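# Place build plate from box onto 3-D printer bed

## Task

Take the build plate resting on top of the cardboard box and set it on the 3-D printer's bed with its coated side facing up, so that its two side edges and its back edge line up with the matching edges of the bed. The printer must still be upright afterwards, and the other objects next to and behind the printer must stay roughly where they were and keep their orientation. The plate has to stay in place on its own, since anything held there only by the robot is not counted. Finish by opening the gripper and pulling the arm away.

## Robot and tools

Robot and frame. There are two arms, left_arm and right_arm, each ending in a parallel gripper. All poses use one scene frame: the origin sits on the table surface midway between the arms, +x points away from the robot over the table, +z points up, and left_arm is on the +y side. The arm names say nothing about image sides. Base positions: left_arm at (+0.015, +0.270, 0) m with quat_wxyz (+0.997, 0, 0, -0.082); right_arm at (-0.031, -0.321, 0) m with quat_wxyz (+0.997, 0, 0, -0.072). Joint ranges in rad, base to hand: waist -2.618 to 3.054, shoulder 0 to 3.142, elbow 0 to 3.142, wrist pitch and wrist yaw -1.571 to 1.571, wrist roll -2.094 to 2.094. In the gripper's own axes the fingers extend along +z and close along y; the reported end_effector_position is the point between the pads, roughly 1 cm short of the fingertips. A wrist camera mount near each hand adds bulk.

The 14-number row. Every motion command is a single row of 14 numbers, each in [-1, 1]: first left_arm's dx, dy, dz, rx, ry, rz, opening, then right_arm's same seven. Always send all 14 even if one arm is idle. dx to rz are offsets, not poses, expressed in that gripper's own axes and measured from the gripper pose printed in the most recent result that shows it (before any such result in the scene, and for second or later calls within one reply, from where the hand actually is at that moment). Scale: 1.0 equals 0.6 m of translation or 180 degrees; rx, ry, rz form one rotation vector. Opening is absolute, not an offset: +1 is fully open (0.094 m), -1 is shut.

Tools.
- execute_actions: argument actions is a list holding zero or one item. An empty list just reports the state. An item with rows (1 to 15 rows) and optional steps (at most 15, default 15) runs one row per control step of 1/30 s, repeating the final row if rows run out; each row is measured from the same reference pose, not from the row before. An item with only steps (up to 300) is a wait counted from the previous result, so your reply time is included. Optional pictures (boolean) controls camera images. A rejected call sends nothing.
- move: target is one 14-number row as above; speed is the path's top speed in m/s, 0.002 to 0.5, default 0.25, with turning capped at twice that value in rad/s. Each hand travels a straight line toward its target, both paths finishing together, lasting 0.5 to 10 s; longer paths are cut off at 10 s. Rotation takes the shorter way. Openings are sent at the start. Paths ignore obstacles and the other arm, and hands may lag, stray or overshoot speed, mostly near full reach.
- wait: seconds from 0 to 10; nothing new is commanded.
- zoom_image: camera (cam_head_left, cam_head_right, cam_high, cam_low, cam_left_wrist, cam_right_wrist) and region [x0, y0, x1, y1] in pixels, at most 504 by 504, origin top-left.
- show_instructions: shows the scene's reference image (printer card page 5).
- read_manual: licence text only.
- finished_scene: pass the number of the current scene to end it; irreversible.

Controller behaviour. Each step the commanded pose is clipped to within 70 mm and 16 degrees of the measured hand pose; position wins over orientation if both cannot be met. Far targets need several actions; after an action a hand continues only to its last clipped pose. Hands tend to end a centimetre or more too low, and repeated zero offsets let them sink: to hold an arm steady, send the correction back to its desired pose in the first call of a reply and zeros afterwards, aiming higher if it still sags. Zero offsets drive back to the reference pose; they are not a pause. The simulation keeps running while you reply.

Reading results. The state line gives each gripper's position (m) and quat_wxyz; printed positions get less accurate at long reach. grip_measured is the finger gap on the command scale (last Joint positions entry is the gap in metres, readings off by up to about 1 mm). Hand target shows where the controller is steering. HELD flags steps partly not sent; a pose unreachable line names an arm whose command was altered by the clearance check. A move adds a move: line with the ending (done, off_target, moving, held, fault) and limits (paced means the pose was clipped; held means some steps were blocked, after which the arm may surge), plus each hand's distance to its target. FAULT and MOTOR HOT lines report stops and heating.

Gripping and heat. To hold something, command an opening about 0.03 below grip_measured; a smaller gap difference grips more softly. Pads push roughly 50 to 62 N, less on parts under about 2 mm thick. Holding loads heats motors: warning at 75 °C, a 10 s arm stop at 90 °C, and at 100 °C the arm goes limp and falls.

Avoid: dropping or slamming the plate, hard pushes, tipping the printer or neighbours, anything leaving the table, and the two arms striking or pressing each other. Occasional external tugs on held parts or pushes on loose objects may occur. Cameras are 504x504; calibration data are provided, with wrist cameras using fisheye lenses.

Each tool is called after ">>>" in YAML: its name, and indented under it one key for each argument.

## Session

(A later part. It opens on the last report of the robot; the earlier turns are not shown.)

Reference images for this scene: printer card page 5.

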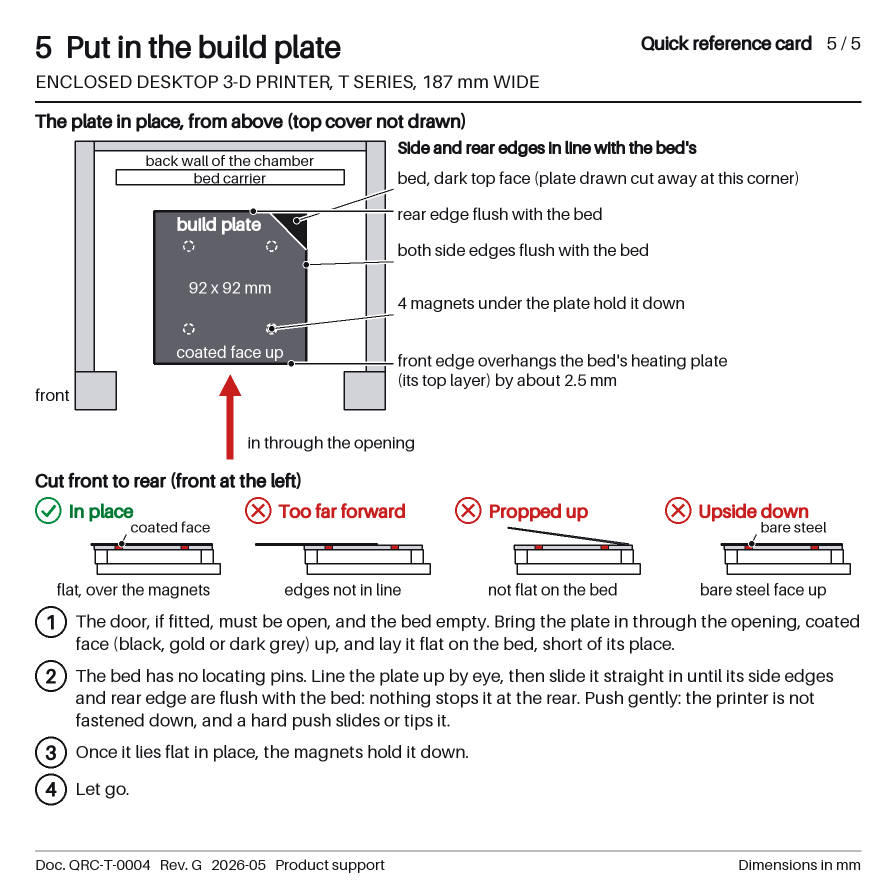

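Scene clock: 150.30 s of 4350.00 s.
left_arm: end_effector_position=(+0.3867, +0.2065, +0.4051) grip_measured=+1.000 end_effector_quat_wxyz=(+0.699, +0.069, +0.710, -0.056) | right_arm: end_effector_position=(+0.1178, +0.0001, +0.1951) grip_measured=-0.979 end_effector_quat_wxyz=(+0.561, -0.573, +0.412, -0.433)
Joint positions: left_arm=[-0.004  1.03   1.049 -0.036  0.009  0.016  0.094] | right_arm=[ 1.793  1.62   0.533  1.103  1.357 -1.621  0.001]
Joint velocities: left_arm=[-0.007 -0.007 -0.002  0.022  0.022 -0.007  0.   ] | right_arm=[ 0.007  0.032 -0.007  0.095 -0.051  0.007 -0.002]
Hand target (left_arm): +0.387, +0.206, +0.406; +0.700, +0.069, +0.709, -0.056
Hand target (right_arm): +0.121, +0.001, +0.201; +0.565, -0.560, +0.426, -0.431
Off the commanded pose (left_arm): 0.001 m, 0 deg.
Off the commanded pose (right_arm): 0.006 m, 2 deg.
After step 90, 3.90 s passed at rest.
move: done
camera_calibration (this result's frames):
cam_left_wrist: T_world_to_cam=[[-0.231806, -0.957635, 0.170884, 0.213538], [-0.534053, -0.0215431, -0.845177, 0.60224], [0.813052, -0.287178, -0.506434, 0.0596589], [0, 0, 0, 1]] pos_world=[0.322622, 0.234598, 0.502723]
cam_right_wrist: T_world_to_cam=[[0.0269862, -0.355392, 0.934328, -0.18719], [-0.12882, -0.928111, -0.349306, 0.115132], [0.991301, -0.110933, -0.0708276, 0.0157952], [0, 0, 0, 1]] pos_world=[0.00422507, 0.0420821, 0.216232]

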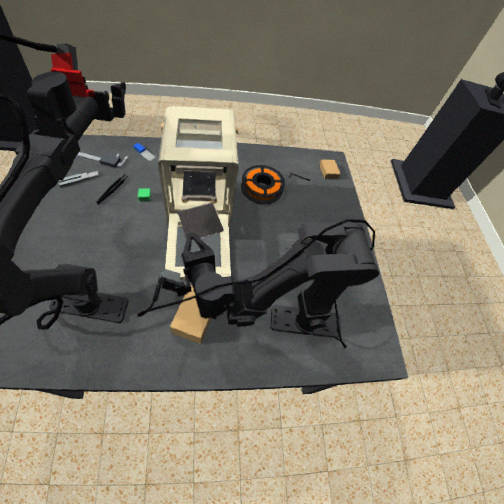

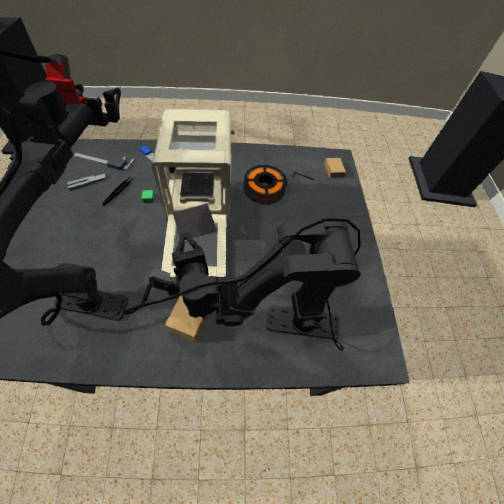

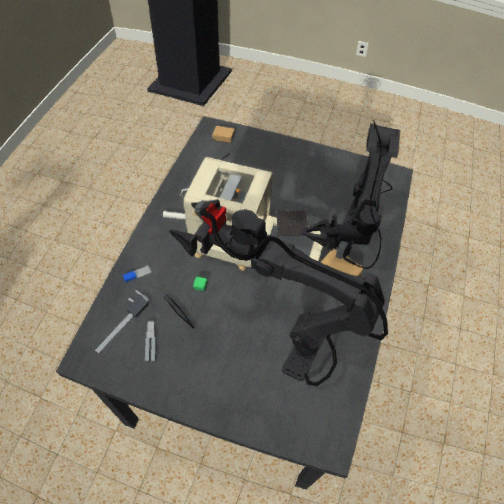

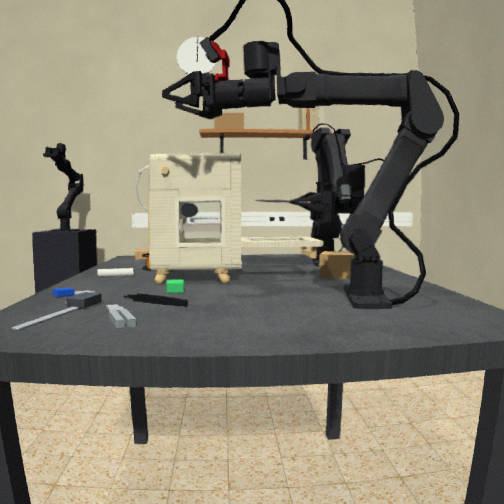

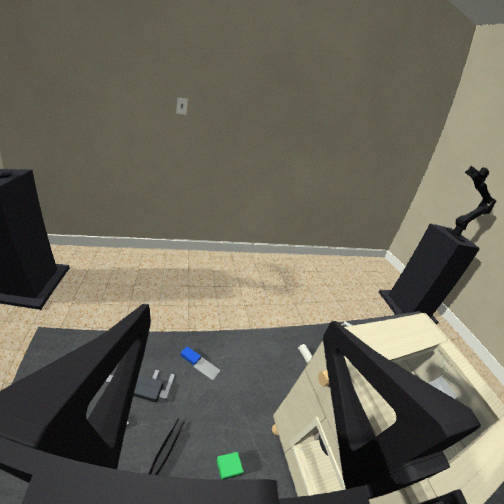

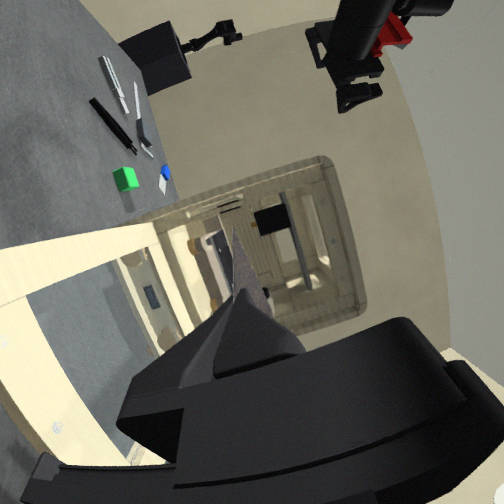

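>>> move:
  target: [0,0,0,0,0,0,1,0.01,0.03,0.18,0,0.087,0.011,-1]
  speed: 0.1

>>> zoom_image:
  camera: "cam_low"
  region: [130, 140, 350, 290]

>>> zoom_image:
  camera: "cam_head_right"
  region: [130, 130, 260, 260]

>>> zoom_image:
  camera: "cam_right_wrist"
  region: [150, 160, 310, 320]

Scene clock: 165.77 s of 4350.00 s.
left_arm: end_effector_position=(+0.3867, +0.2065, +0.4046) grip_measured=+1.000 end_effector_quat_wxyz=(+0.698, +0.069, +0.711, -0.056) | right_arm: end_effector_position=(+0.2213, +0.0187, +0.1709) grip_measured=-0.979 end_effector_quat_wxyz=(+0.497, -0.511, +0.486, -0.506)
Joint positions: left_arm=[-0.004  1.03   1.049 -0.038  0.009  0.016  0.094] | right_arm=[ 1.496  1.942  0.81   1.155  1.335 -1.627  0.001]
Joint velocities: left_arm=[-0.002 -0.002 -0.007 -0.007 -0.037  0.066  0.   ] | right_arm=[ 0.007 -0.002 -0.007  0.022  0.022  0.066  0.001]
Hand target (left_arm): +0.387, +0.206, +0.405; +0.699, +0.069, +0.710, -0.056
Hand target (right_arm): +0.224, +0.024, +0.177; +0.509, -0.500, +0.492, -0.498
Off the commanded pose (left_arm): 0.001 m, 0 deg.
Off the commanded pose (right_arm): 0.009 m, 2 deg.
After step 90, 10.77 s passed at rest.
move: done
camera_calibration (this result's frames):
cam_left_wrist: T_world_to_cam=[[-0.23142, -0.9577, 0.171041, 0.213435], [-0.535959, -0.0212207, -0.843977, 0.601939], [0.811907, -0.286984, -0.508377, 0.060569], [0, 0, 0, 1]] pos_world=[0.322831, 0.234563, 0.502309]
cam_right_wrist: T_world_to_cam=[[-0.0721646, -0.35024, 0.933876, -0.138771], [-0.375087, -0.858054, -0.350789, 0.190695], [0.924176, -0.3756, -0.0694495, -0.066918], [0, 0, 0, 1]] pos_world=[0.123357, 0.0898891, 0.191842]

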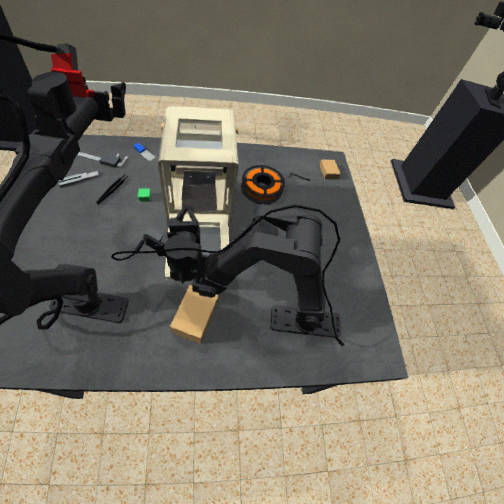

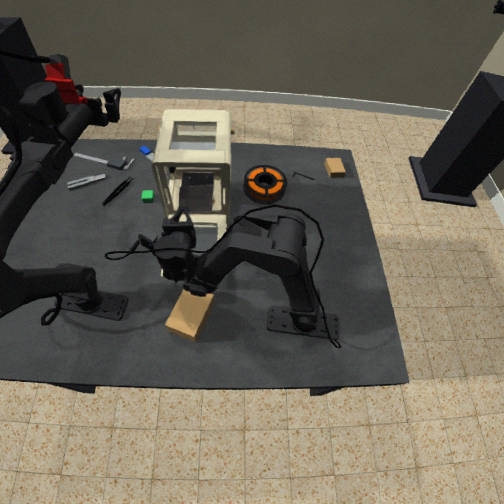

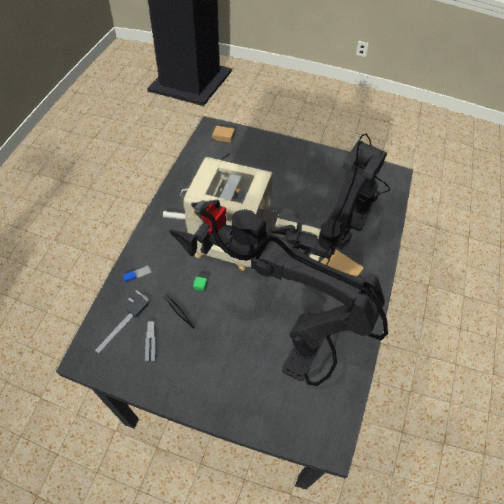

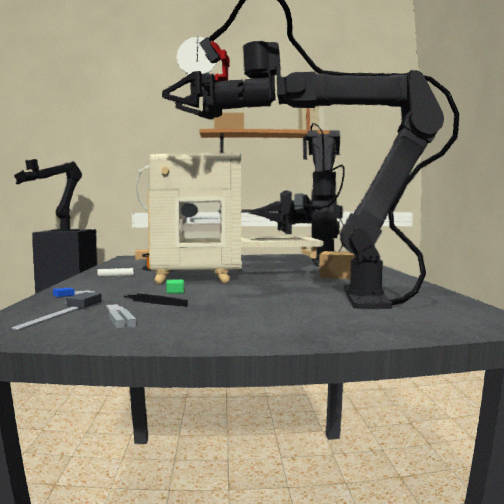

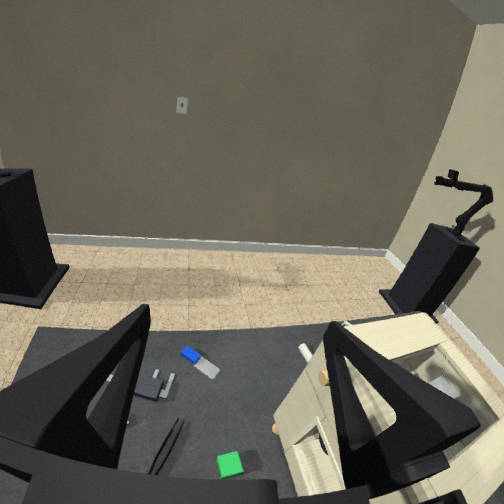

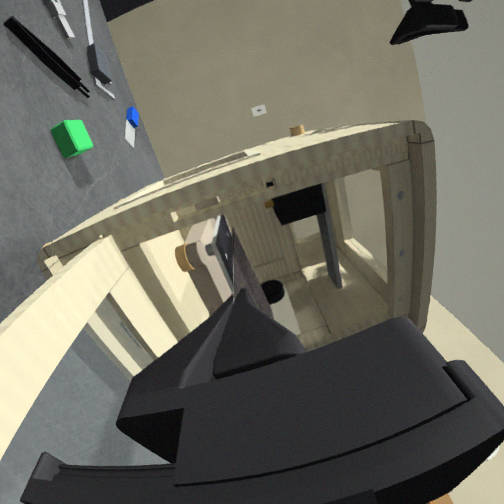

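Region (130, 140, 350, 290) of cam_low's 504x504 image, scaled by 2.291, with more detail than that image has; it fills the top 344 rows of this view, and the rest is white.

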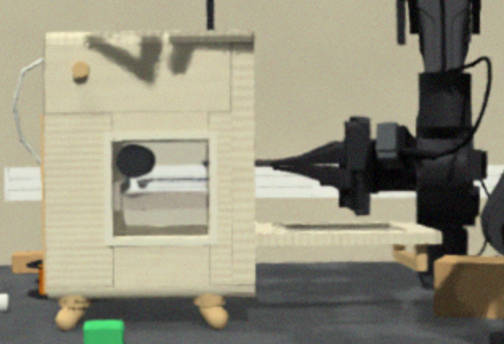

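Region (130, 130, 260, 260) of cam_head_right's 504x504 image, scaled by 3.877, with more detail than that image has.

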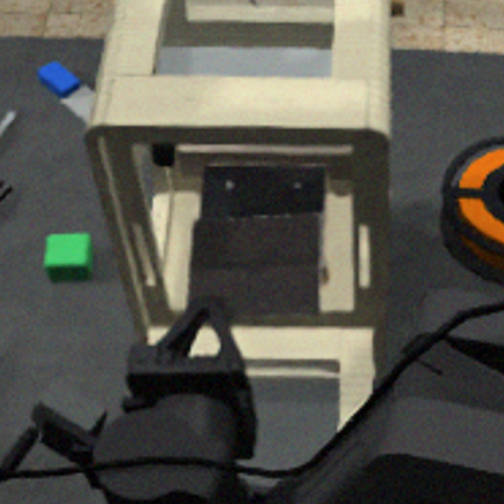

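Region (150, 160, 310, 320) of cam_right_wrist's 504x504 image, scaled by 3.150, with more detail than that image has.

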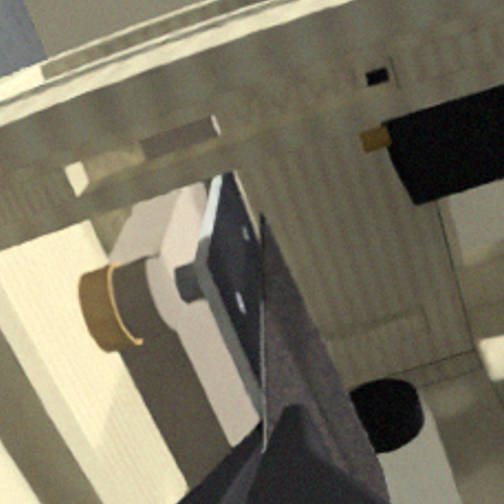

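>>> move:
  target: [0,0,0,0,0,0,1,-0.006,-0.003,0.1,-0.039,0,0.022,-1]
  speed: 0.05

>>> zoom_image:
  camera: "cam_low"
  region: [150, 170, 310, 260]

>>> zoom_image:
  camera: "cam_head_right"
  region: [140, 140, 250, 250]

>>> zoom_image:
  camera: "cam_right_wrist"
  region: [150, 160, 310, 320]

Scene clock: 178.83 s of 4350.00 s.
left_arm: end_effector_position=(+0.3866, +0.2065, +0.4039) grip_measured=+1.000 end_effector_quat_wxyz=(+0.697, +0.069, +0.712, -0.056) | right_arm: end_effector_position=(+0.2784, +0.0205, +0.1663) grip_measured=-0.979 end_effector_quat_wxyz=(-0.479, +0.522, -0.531, +0.466)
Joint positions: left_arm=[-0.004  1.03   1.049 -0.041  0.009  0.016  0.094] | right_arm=[ 1.342  1.9    0.955  0.66   1.178 -1.285  0.001]
Joint velocities: left_arm=[-0.007 -0.002 -0.017 -0.066 -0.022 -0.022  0.   ] | right_arm=[ 0.002 -0.007 -0.002 -0.095  0.022  0.066 -0.001]
Hand target (left_arm): +0.387, +0.206, +0.405; +0.698, +0.069, +0.711, -0.056
Hand target (right_arm): +0.282, +0.023, +0.173; -0.482, +0.522, -0.533, +0.459
Off the commanded pose (left_arm): 0.001 m, 0 deg.
Off the commanded pose (right_arm): 0.008 m, 1 deg.
After step 90, 8.37 s passed at rest.
move: done
camera_calibration (this result's frames):
cam_left_wrist: T_world_to_cam=[[-0.23097, -0.957776, 0.171223, 0.213315], [-0.538179, -0.0208452, -0.842573, 0.601585], [0.810565, -0.286757, -0.510641, 0.0616301], [0, 0, 0, 1]] pos_world=[0.323075, 0.234522, 0.501825]
cam_right_wrist: T_world_to_cam=[[0.0278721, -0.40063, 0.915816, -0.153527], [-0.426564, -0.833334, -0.351565, 0.226023], [0.904028, -0.380855, -0.194121, -0.0928953], [0, 0, 0, 1]] pos_world=[0.184672, 0.0914656, 0.202032]

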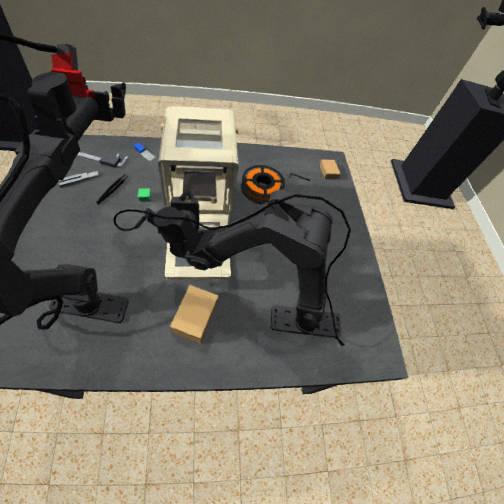

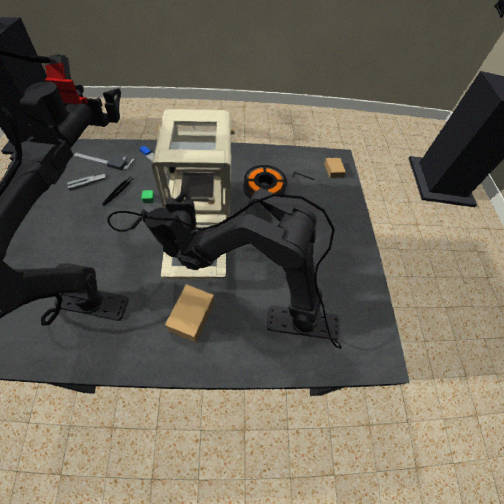

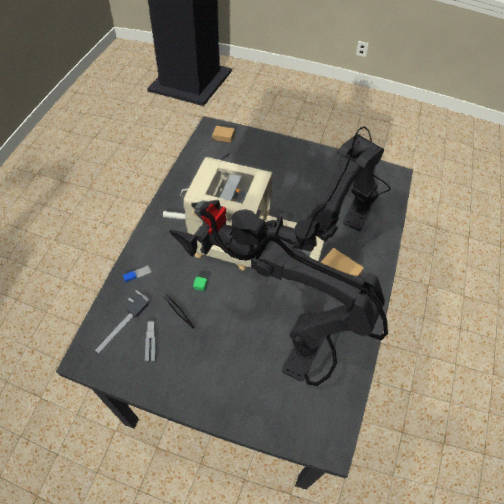

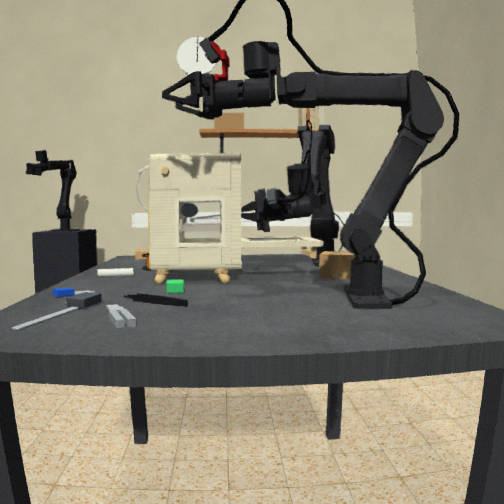

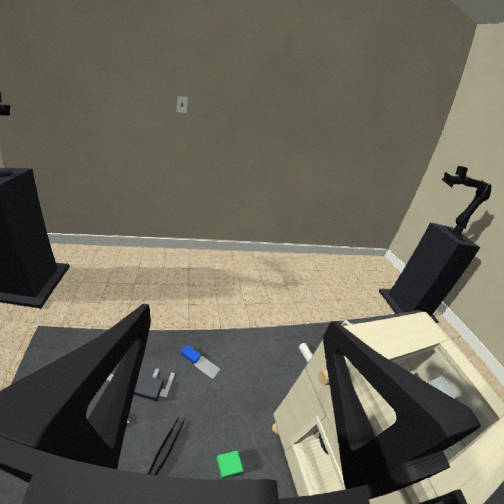

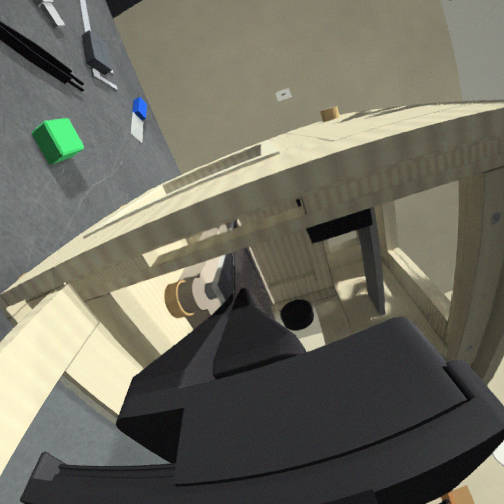

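Region (150, 170, 310, 260) of cam_low's 504x504 image, scaled by 3.150, with more detail than that image has; it fills the top 284 rows of this view, and the rest is white.

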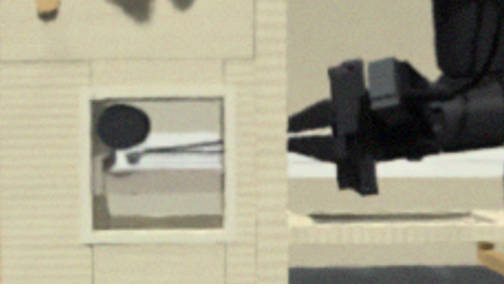

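Region (140, 140, 250, 250) of cam_head_right's 504x504 image, scaled by 4.582, with more detail than that image has.

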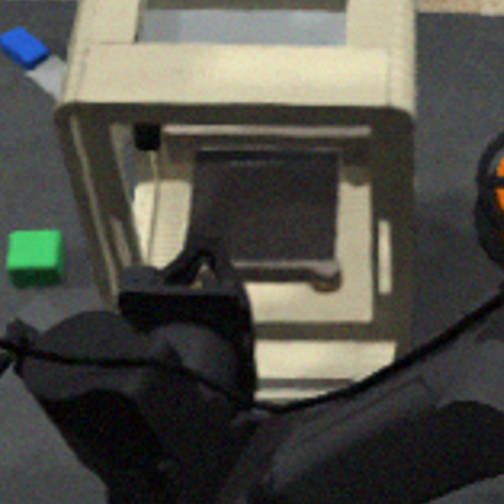

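Region (150, 160, 310, 320) of cam_right_wrist's 504x504 image, scaled by 3.150, with more detail than that image has.

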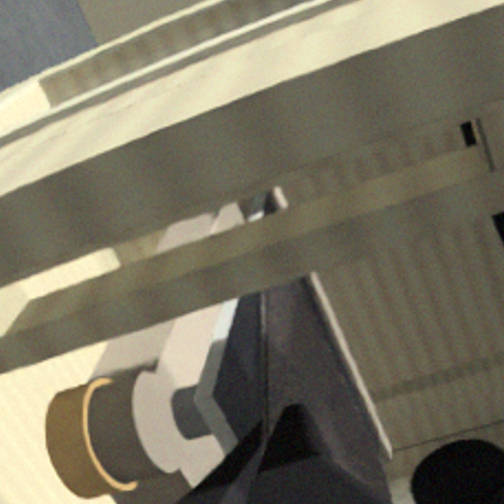

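>>> move:
  target: [0,0,0,0,0,0,1,0.004,-0.006,-0.028,0,0,0,-1]
  speed: 0.03

>>> zoom_image:
  camera: "cam_low"
  region: [150, 170, 310, 260]

>>> zoom_image:
  camera: "cam_head_right"
  region: [150, 150, 240, 240]

>>> zoom_image:
  camera: "cam_right_wrist"
  region: [150, 160, 310, 320]

Scene clock: 186.47 s of 4350.00 s.
left_arm: end_effector_position=(+0.3866, +0.2065, +0.4033) grip_measured=+1.000 end_effector_quat_wxyz=(+0.696, +0.069, +0.712, -0.056) | right_arm: end_effector_position=(+0.2658, +0.0234, +0.1675) grip_measured=-0.979 end_effector_quat_wxyz=(-0.480, +0.527, -0.527, +0.463)
Joint positions: left_arm=[-0.004  1.03   1.049 -0.043  0.009  0.016  0.094] | right_arm=[ 1.375  1.881  0.945  0.629  1.196 -1.265  0.001]
Joint velocities: left_arm=[-0.012  0.007 -0.002 -0.095  0.007 -0.007  0.   ] | right_arm=[ 0.012 -0.012 -0.002 -0.007  0.007  0.081  0.001]
Hand target (left_arm): +0.387, +0.206, +0.404; +0.697, +0.069, +0.712, -0.056
Hand target (right_arm): +0.262, +0.018, +0.172; -0.479, +0.522, -0.531, +0.466
Off the commanded pose (left_arm): 0.001 m, 0 deg.
Off the commanded pose (right_arm): 0.008 m, 1 deg.
After step 90, 3.77 s passed at rest.
move: done
camera_calibration (this result's frames):
cam_left_wrist: T_world_to_cam=[[-0.230583, -0.957842, 0.171379, 0.213213], [-0.540079, -0.0205239, -0.841364, 0.601279], [0.809411, -0.286562, -0.512578, 0.0625388], [0, 0, 0, 1]] pos_world=[0.323282, 0.234486, 0.50141]
cam_right_wrist: T_world_to_cam=[[0.0359546, -0.397248, 0.917007, -0.155622], [-0.416667, -0.839998, -0.347551, 0.220356], [0.908348, -0.36959, -0.195722, -0.0813276], [0, 0, 0, 1]] pos_world=[0.171284, 0.0932204, 0.203374]

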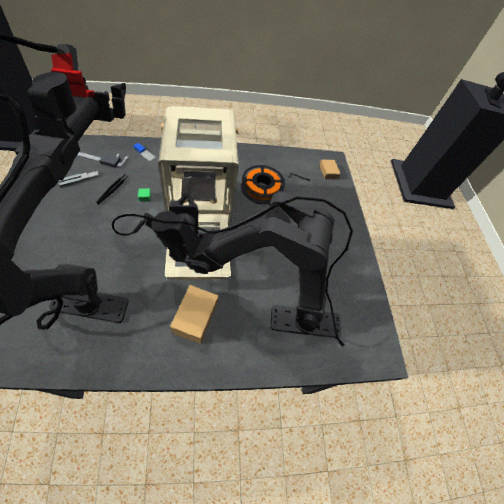

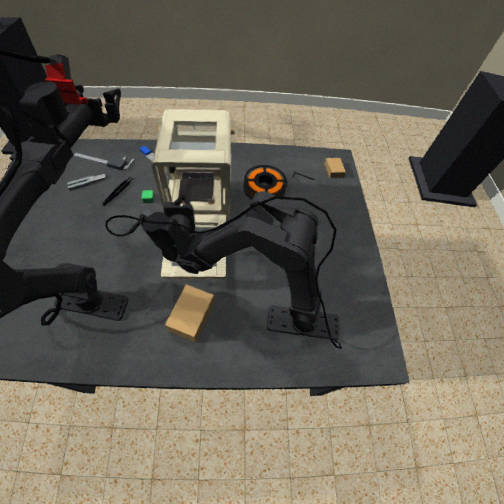

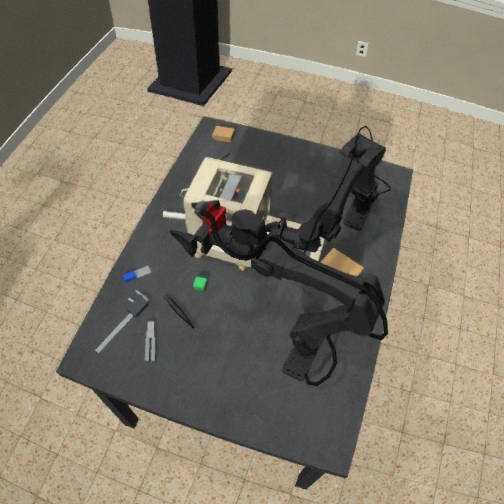

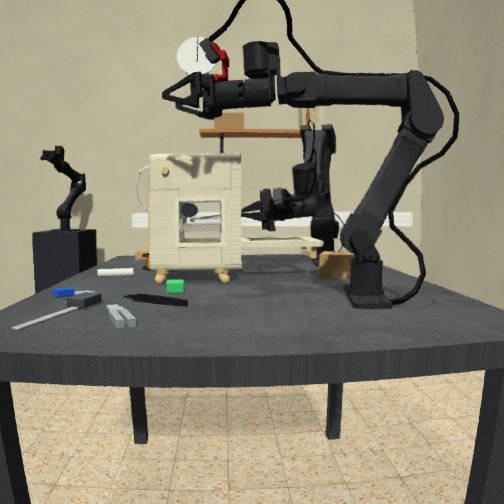

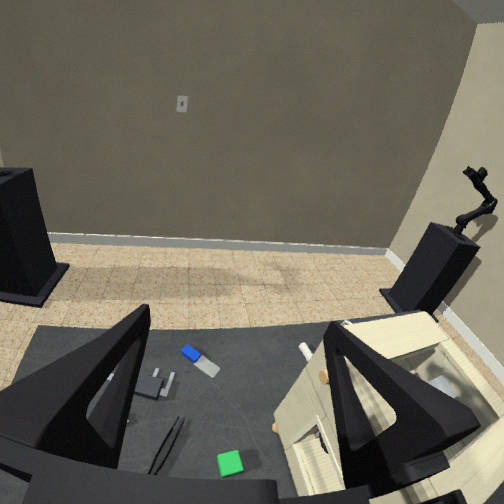

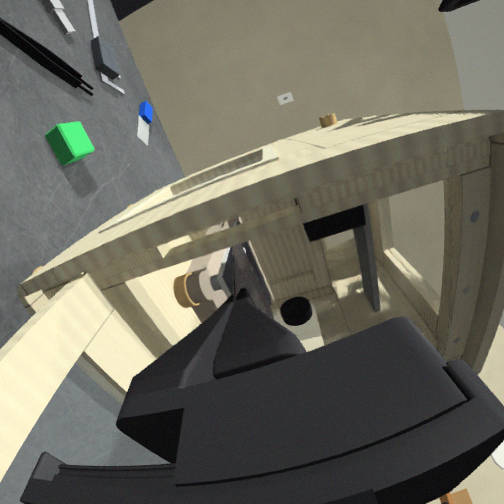

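Region (150, 170, 310, 260) of cam_low's 504x504 image, scaled by 3.150, with more detail than that image has; it fills the top 284 rows of this view, and the rest is white.

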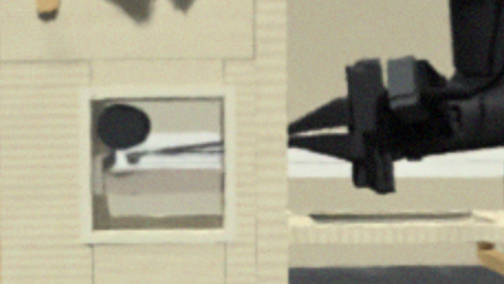

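Region (150, 150, 240, 240) of cam_head_right's 504x504 image, scaled by 5.600, with more detail than that image has.

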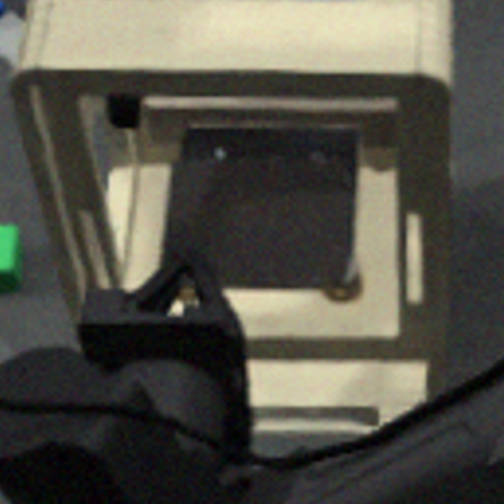

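Region (150, 160, 310, 320) of cam_right_wrist's 504x504 image, scaled by 3.150, with more detail than that image has.

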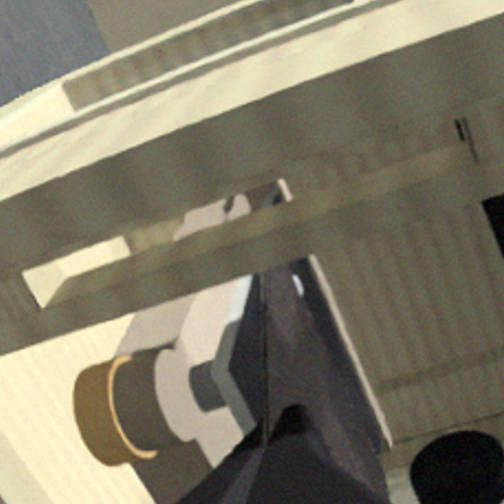

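>>> move:
  target: [0,0,0,0,0,0,1,0.017,-0.006,0,0,0.005,0,-1]
  speed: 0.02

>>> zoom_image:
  camera: "cam_head_right"
  region: [150, 150, 240, 240]

>>> zoom_image:
  camera: "cam_head_left"
  region: [150, 150, 240, 240]

Scene clock: 190.10 s of 4350.00 s.
left_arm: end_effector_position=(+0.3866, +0.2065, +0.4027) grip_measured=+1.000 end_effector_quat_wxyz=(+0.695, +0.069, +0.713, -0.056) | right_arm: end_effector_position=(+0.2649, +0.0208, +0.1674) grip_measured=-0.979 end_effector_quat_wxyz=(-0.480, +0.527, -0.527, +0.463)
Joint positions: left_arm=[-0.004  1.03   1.049 -0.046  0.009  0.016  0.094] | right_arm=[ 1.375  1.872  0.934  0.628  1.196 -1.264  0.001]
Joint velocities: left_arm=[-0.017 -0.002  0.012 -0.022 -0.022 -0.022  0.   ] | right_arm=[-0.002  0.002  0.002  0.022 -0.051 -0.022  0.   ]
Hand target (left_arm): +0.387, +0.206, +0.403; +0.696, +0.069, +0.713, -0.056
Hand target (right_arm): +0.266, +0.013, +0.171; -0.476, +0.523, -0.531, +0.467
Off the commanded pose (left_arm): 0.001 m, 0 deg.
Off the commanded pose (right_arm): 0.009 m, 1 deg.
move: done
camera_calibration (this result's frames):
cam_left_wrist: T_world_to_cam=[[-0.230131, -0.957918, 0.171559, 0.213095], [-0.542293, -0.0201495, -0.839948, 0.600919], [0.808058, -0.286333, -0.514835, 0.0635981], [0, 0, 0, 1]] pos_world=[0.323523, 0.234446, 0.500925]
cam_right_wrist: T_world_to_cam=[[0.0366034, -0.395985, 0.917527, -0.156802], [-0.41744, -0.840261, -0.345985, 0.21769], [0.907967, -0.370348, -0.196056, -0.0813272], [0, 0, 0, 1]] pos_world=[0.170454, 0.0907058, 0.203243]

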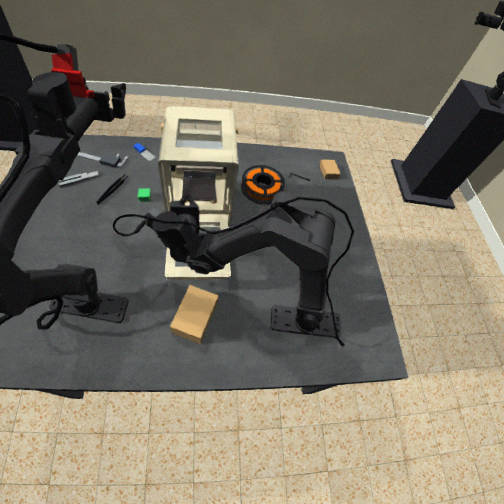

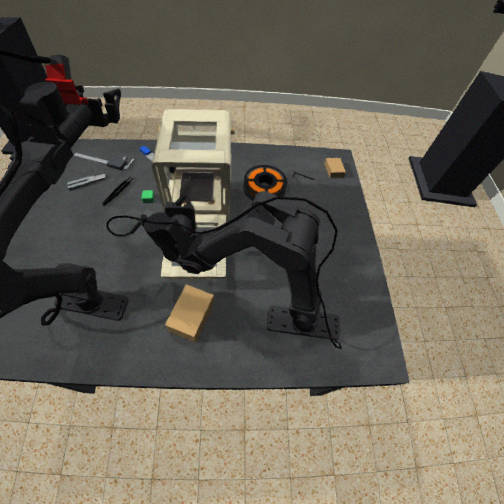

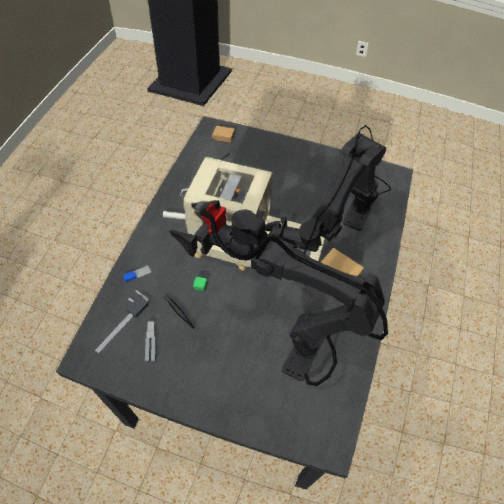

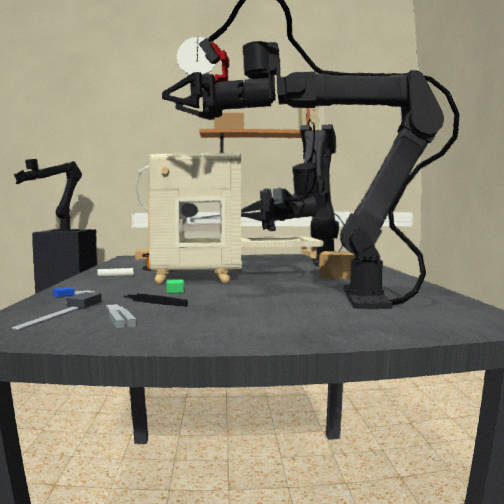

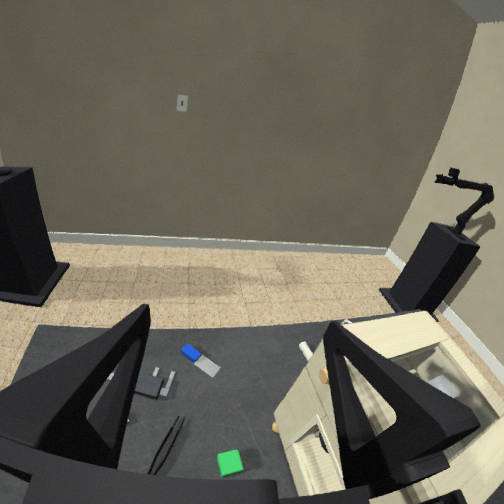

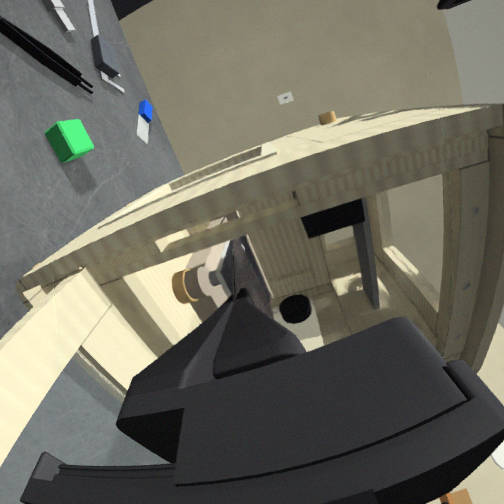

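Region (150, 150, 240, 240) of cam_head_right's 504x504 image, scaled by 5.600, with more detail than that image has.

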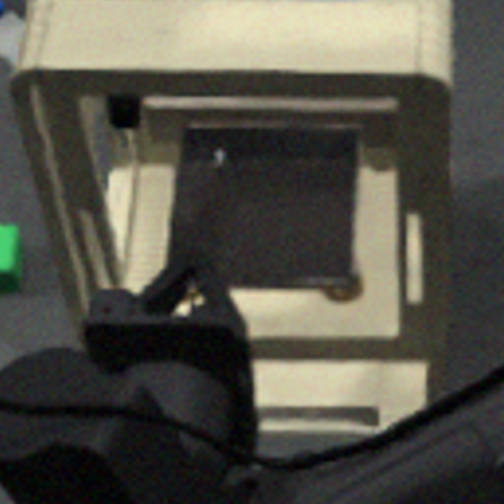

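Region (150, 150, 240, 240) of cam_head_left's 504x504 image, scaled by 5.600, with more detail than that image has.

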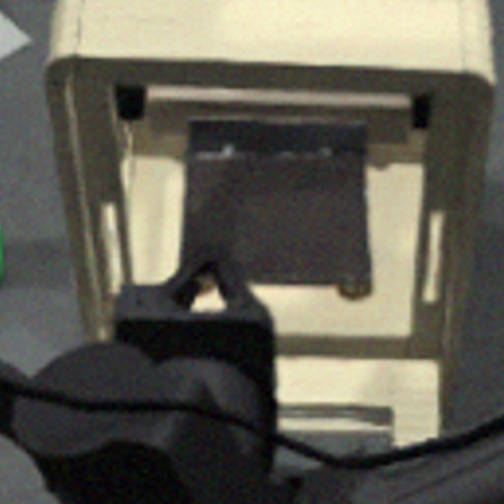

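>>> execute_actions:
  actions:
    - {"rows": [[0,0,0,0,0,0,1,0,0,0,0,0,0,-0.95],[0,0,0,0,0,0,1,0,0,0,0,0,0,-0.92],[0,0,0,0,0,0,1,0,0,0,0,0,0,-0.89],[0,0,0,0,0,0,1,0,0,0,0,0,0,-0.86],[0,0,0,0,0,0,1,0,0,0,0,0,0,-0.83],[0,0,0,0,0,0,1,0,0,0,0,0,0,-0.8],[0,0,0,0,0,0,1,0,0,0,0,0,0,-0.77],[0,0,0,0,0,0,1,0,0,0,0,0,0,-0.74],[0,0,0,0,0,0,1,0,0,0,0,0,0,-0.71],[0,0,0,0,0,0,1,0,0,0,0,0,0,-0.68],[0,0,0,0,0,0,1,0,0,0,0,0,0,-0.65],[0,0,0,0,0,0,1,0,0,0,0,0,0,-0.62],[0,0,0,0,0,0,1,0,0,0,0,0,0,-0.59],[0,0,0,0,0,0,1,0,0,0,0,0,0,-0.56],[0,0,0,0,0,0,1,0,0,0,0,0,0,-0.53]], "steps": 15}

>>> zoom_image:
  camera: "cam_right_wrist"
  region: [150, 190, 310, 350]

>>> zoom_image:
  camera: "cam_low"
  region: [150, 170, 310, 260]

Scene clock: 199.20 s of 4350.00 s.
left_arm: end_effector_position=(+0.3866, +0.2065, +0.4021) grip_measured=+1.000 end_effector_quat_wxyz=(+0.694, +0.069, +0.714, -0.056) | right_arm: end_effector_position=(+0.2649, +0.0208, +0.1674) grip_measured=-0.547 end_effector_quat_wxyz=(-0.479, +0.527, -0.527, +0.463)
Joint positions: left_arm=[-0.004  1.03   1.049 -0.048  0.009  0.016  0.094] | right_arm=[ 1.375  1.872  0.934  0.628  1.196 -1.264  0.021]
Joint velocities: left_arm=[-0.007 -0.007 -0.022  0.007 -0.081  0.051  0.   ] | right_arm=[-0.017 -0.007  0.007  0.066 -0.037 -0.095  0.031]
Hand target (left_arm): +0.387, +0.206, +0.403; +0.695, +0.069, +0.713, -0.056
Hand target (right_arm): +0.265, +0.021, +0.167; -0.480, +0.527, -0.527, +0.463
Off the commanded pose (left_arm): 0.001 m, 0 deg.
Off the commanded pose (right_arm): 0.000 m, 0 deg.
Steps of this call (steps 1 to 90: nothing new was sent; then 5.60 s passed at rest; steps 91 to 105: all 15 steps of this action). Readings (end_effector_position):
91: left_arm (+0.3866, +0.2065, +0.4027) | right_arm (+0.2649, +0.0208, +0.1674)
92: left_arm (+0.3866, +0.2065, +0.4026) | right_arm (+0.2649, +0.0208, +0.1674)
94: left_arm (+0.3866, +0.2065, +0.4024) | right_arm (+0.2649, +0.0208, +0.1674)
98: left_arm (+0.3866, +0.2065, +0.4022) | right_arm (+0.2649, +0.0208, +0.1674)
105: the state above
camera_calibration (this result's frames):
cam_left_wrist: T_world_to_cam=[[-0.229744, -0.957984, 0.171712, 0.212993], [-0.544187, -0.0198292, -0.83873, 0.600609], [0.806894, -0.286137, -0.516767, 0.0645054], [0, 0, 0, 1]] pos_world=[0.323729, 0.234411, 0.500509]
cam_right_wrist: T_world_to_cam=[[0.0366141, -0.395635, 0.917678, -0.156838], [-0.417402, -0.84041, -0.345669, 0.21763], [0.907984, -0.370384, -0.19591, -0.0813555], [0, 0, 0, 1]] pos_world=[0.170451, 0.0907154, 0.203216]

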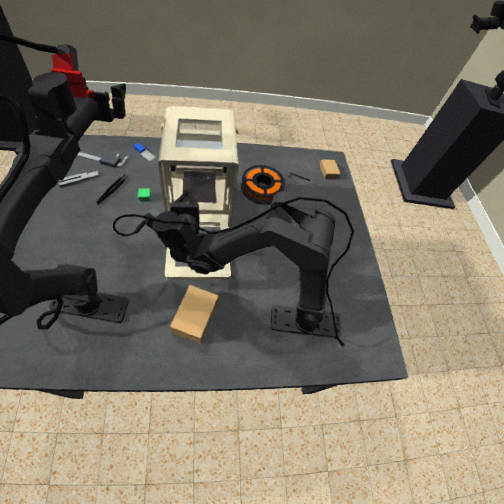

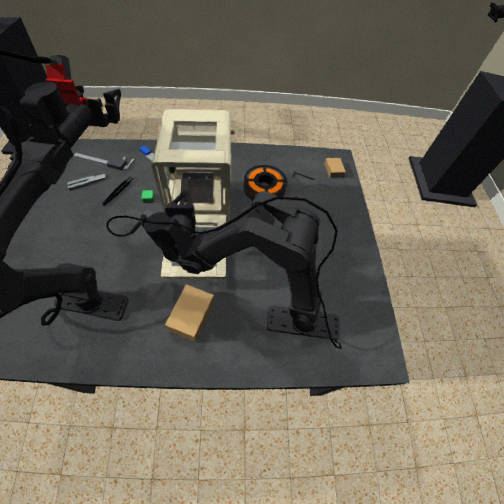

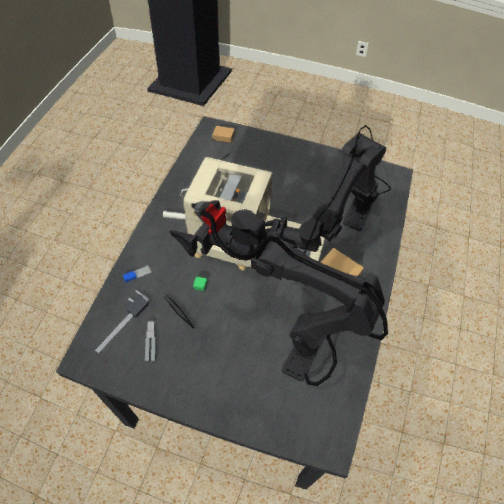

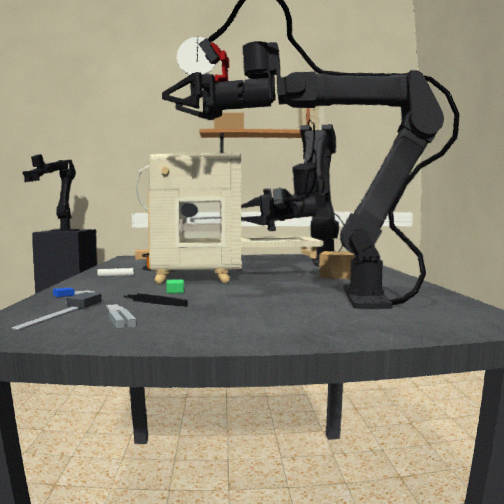

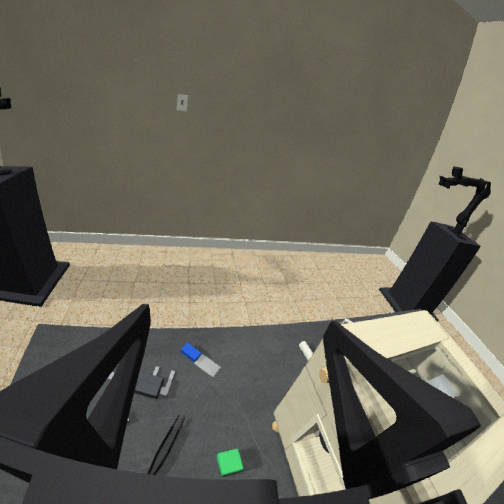

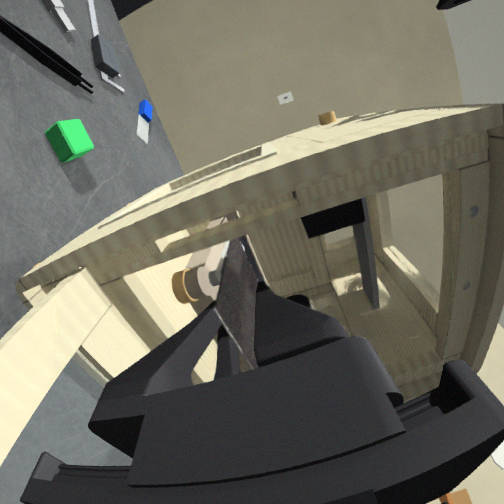

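Region (150, 190, 310, 350) of cam_right_wrist's 504x504 image, scaled by 3.150, with more detail than that image has.

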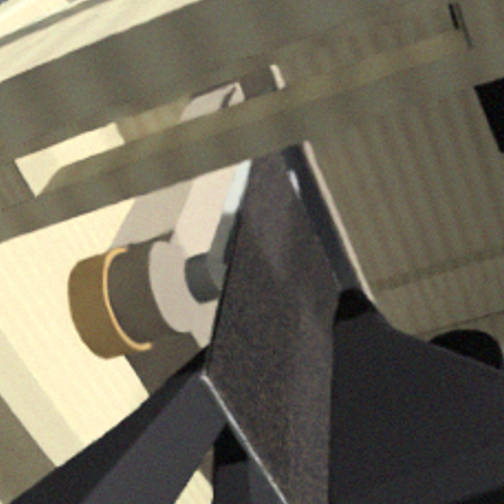

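Region (150, 170, 310, 260) of cam_low's 504x504 image, scaled by 3.150, with more detail than that image has; it fills the top 284 rows of this view, and the rest is white.

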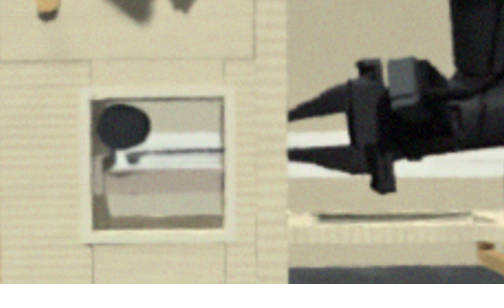

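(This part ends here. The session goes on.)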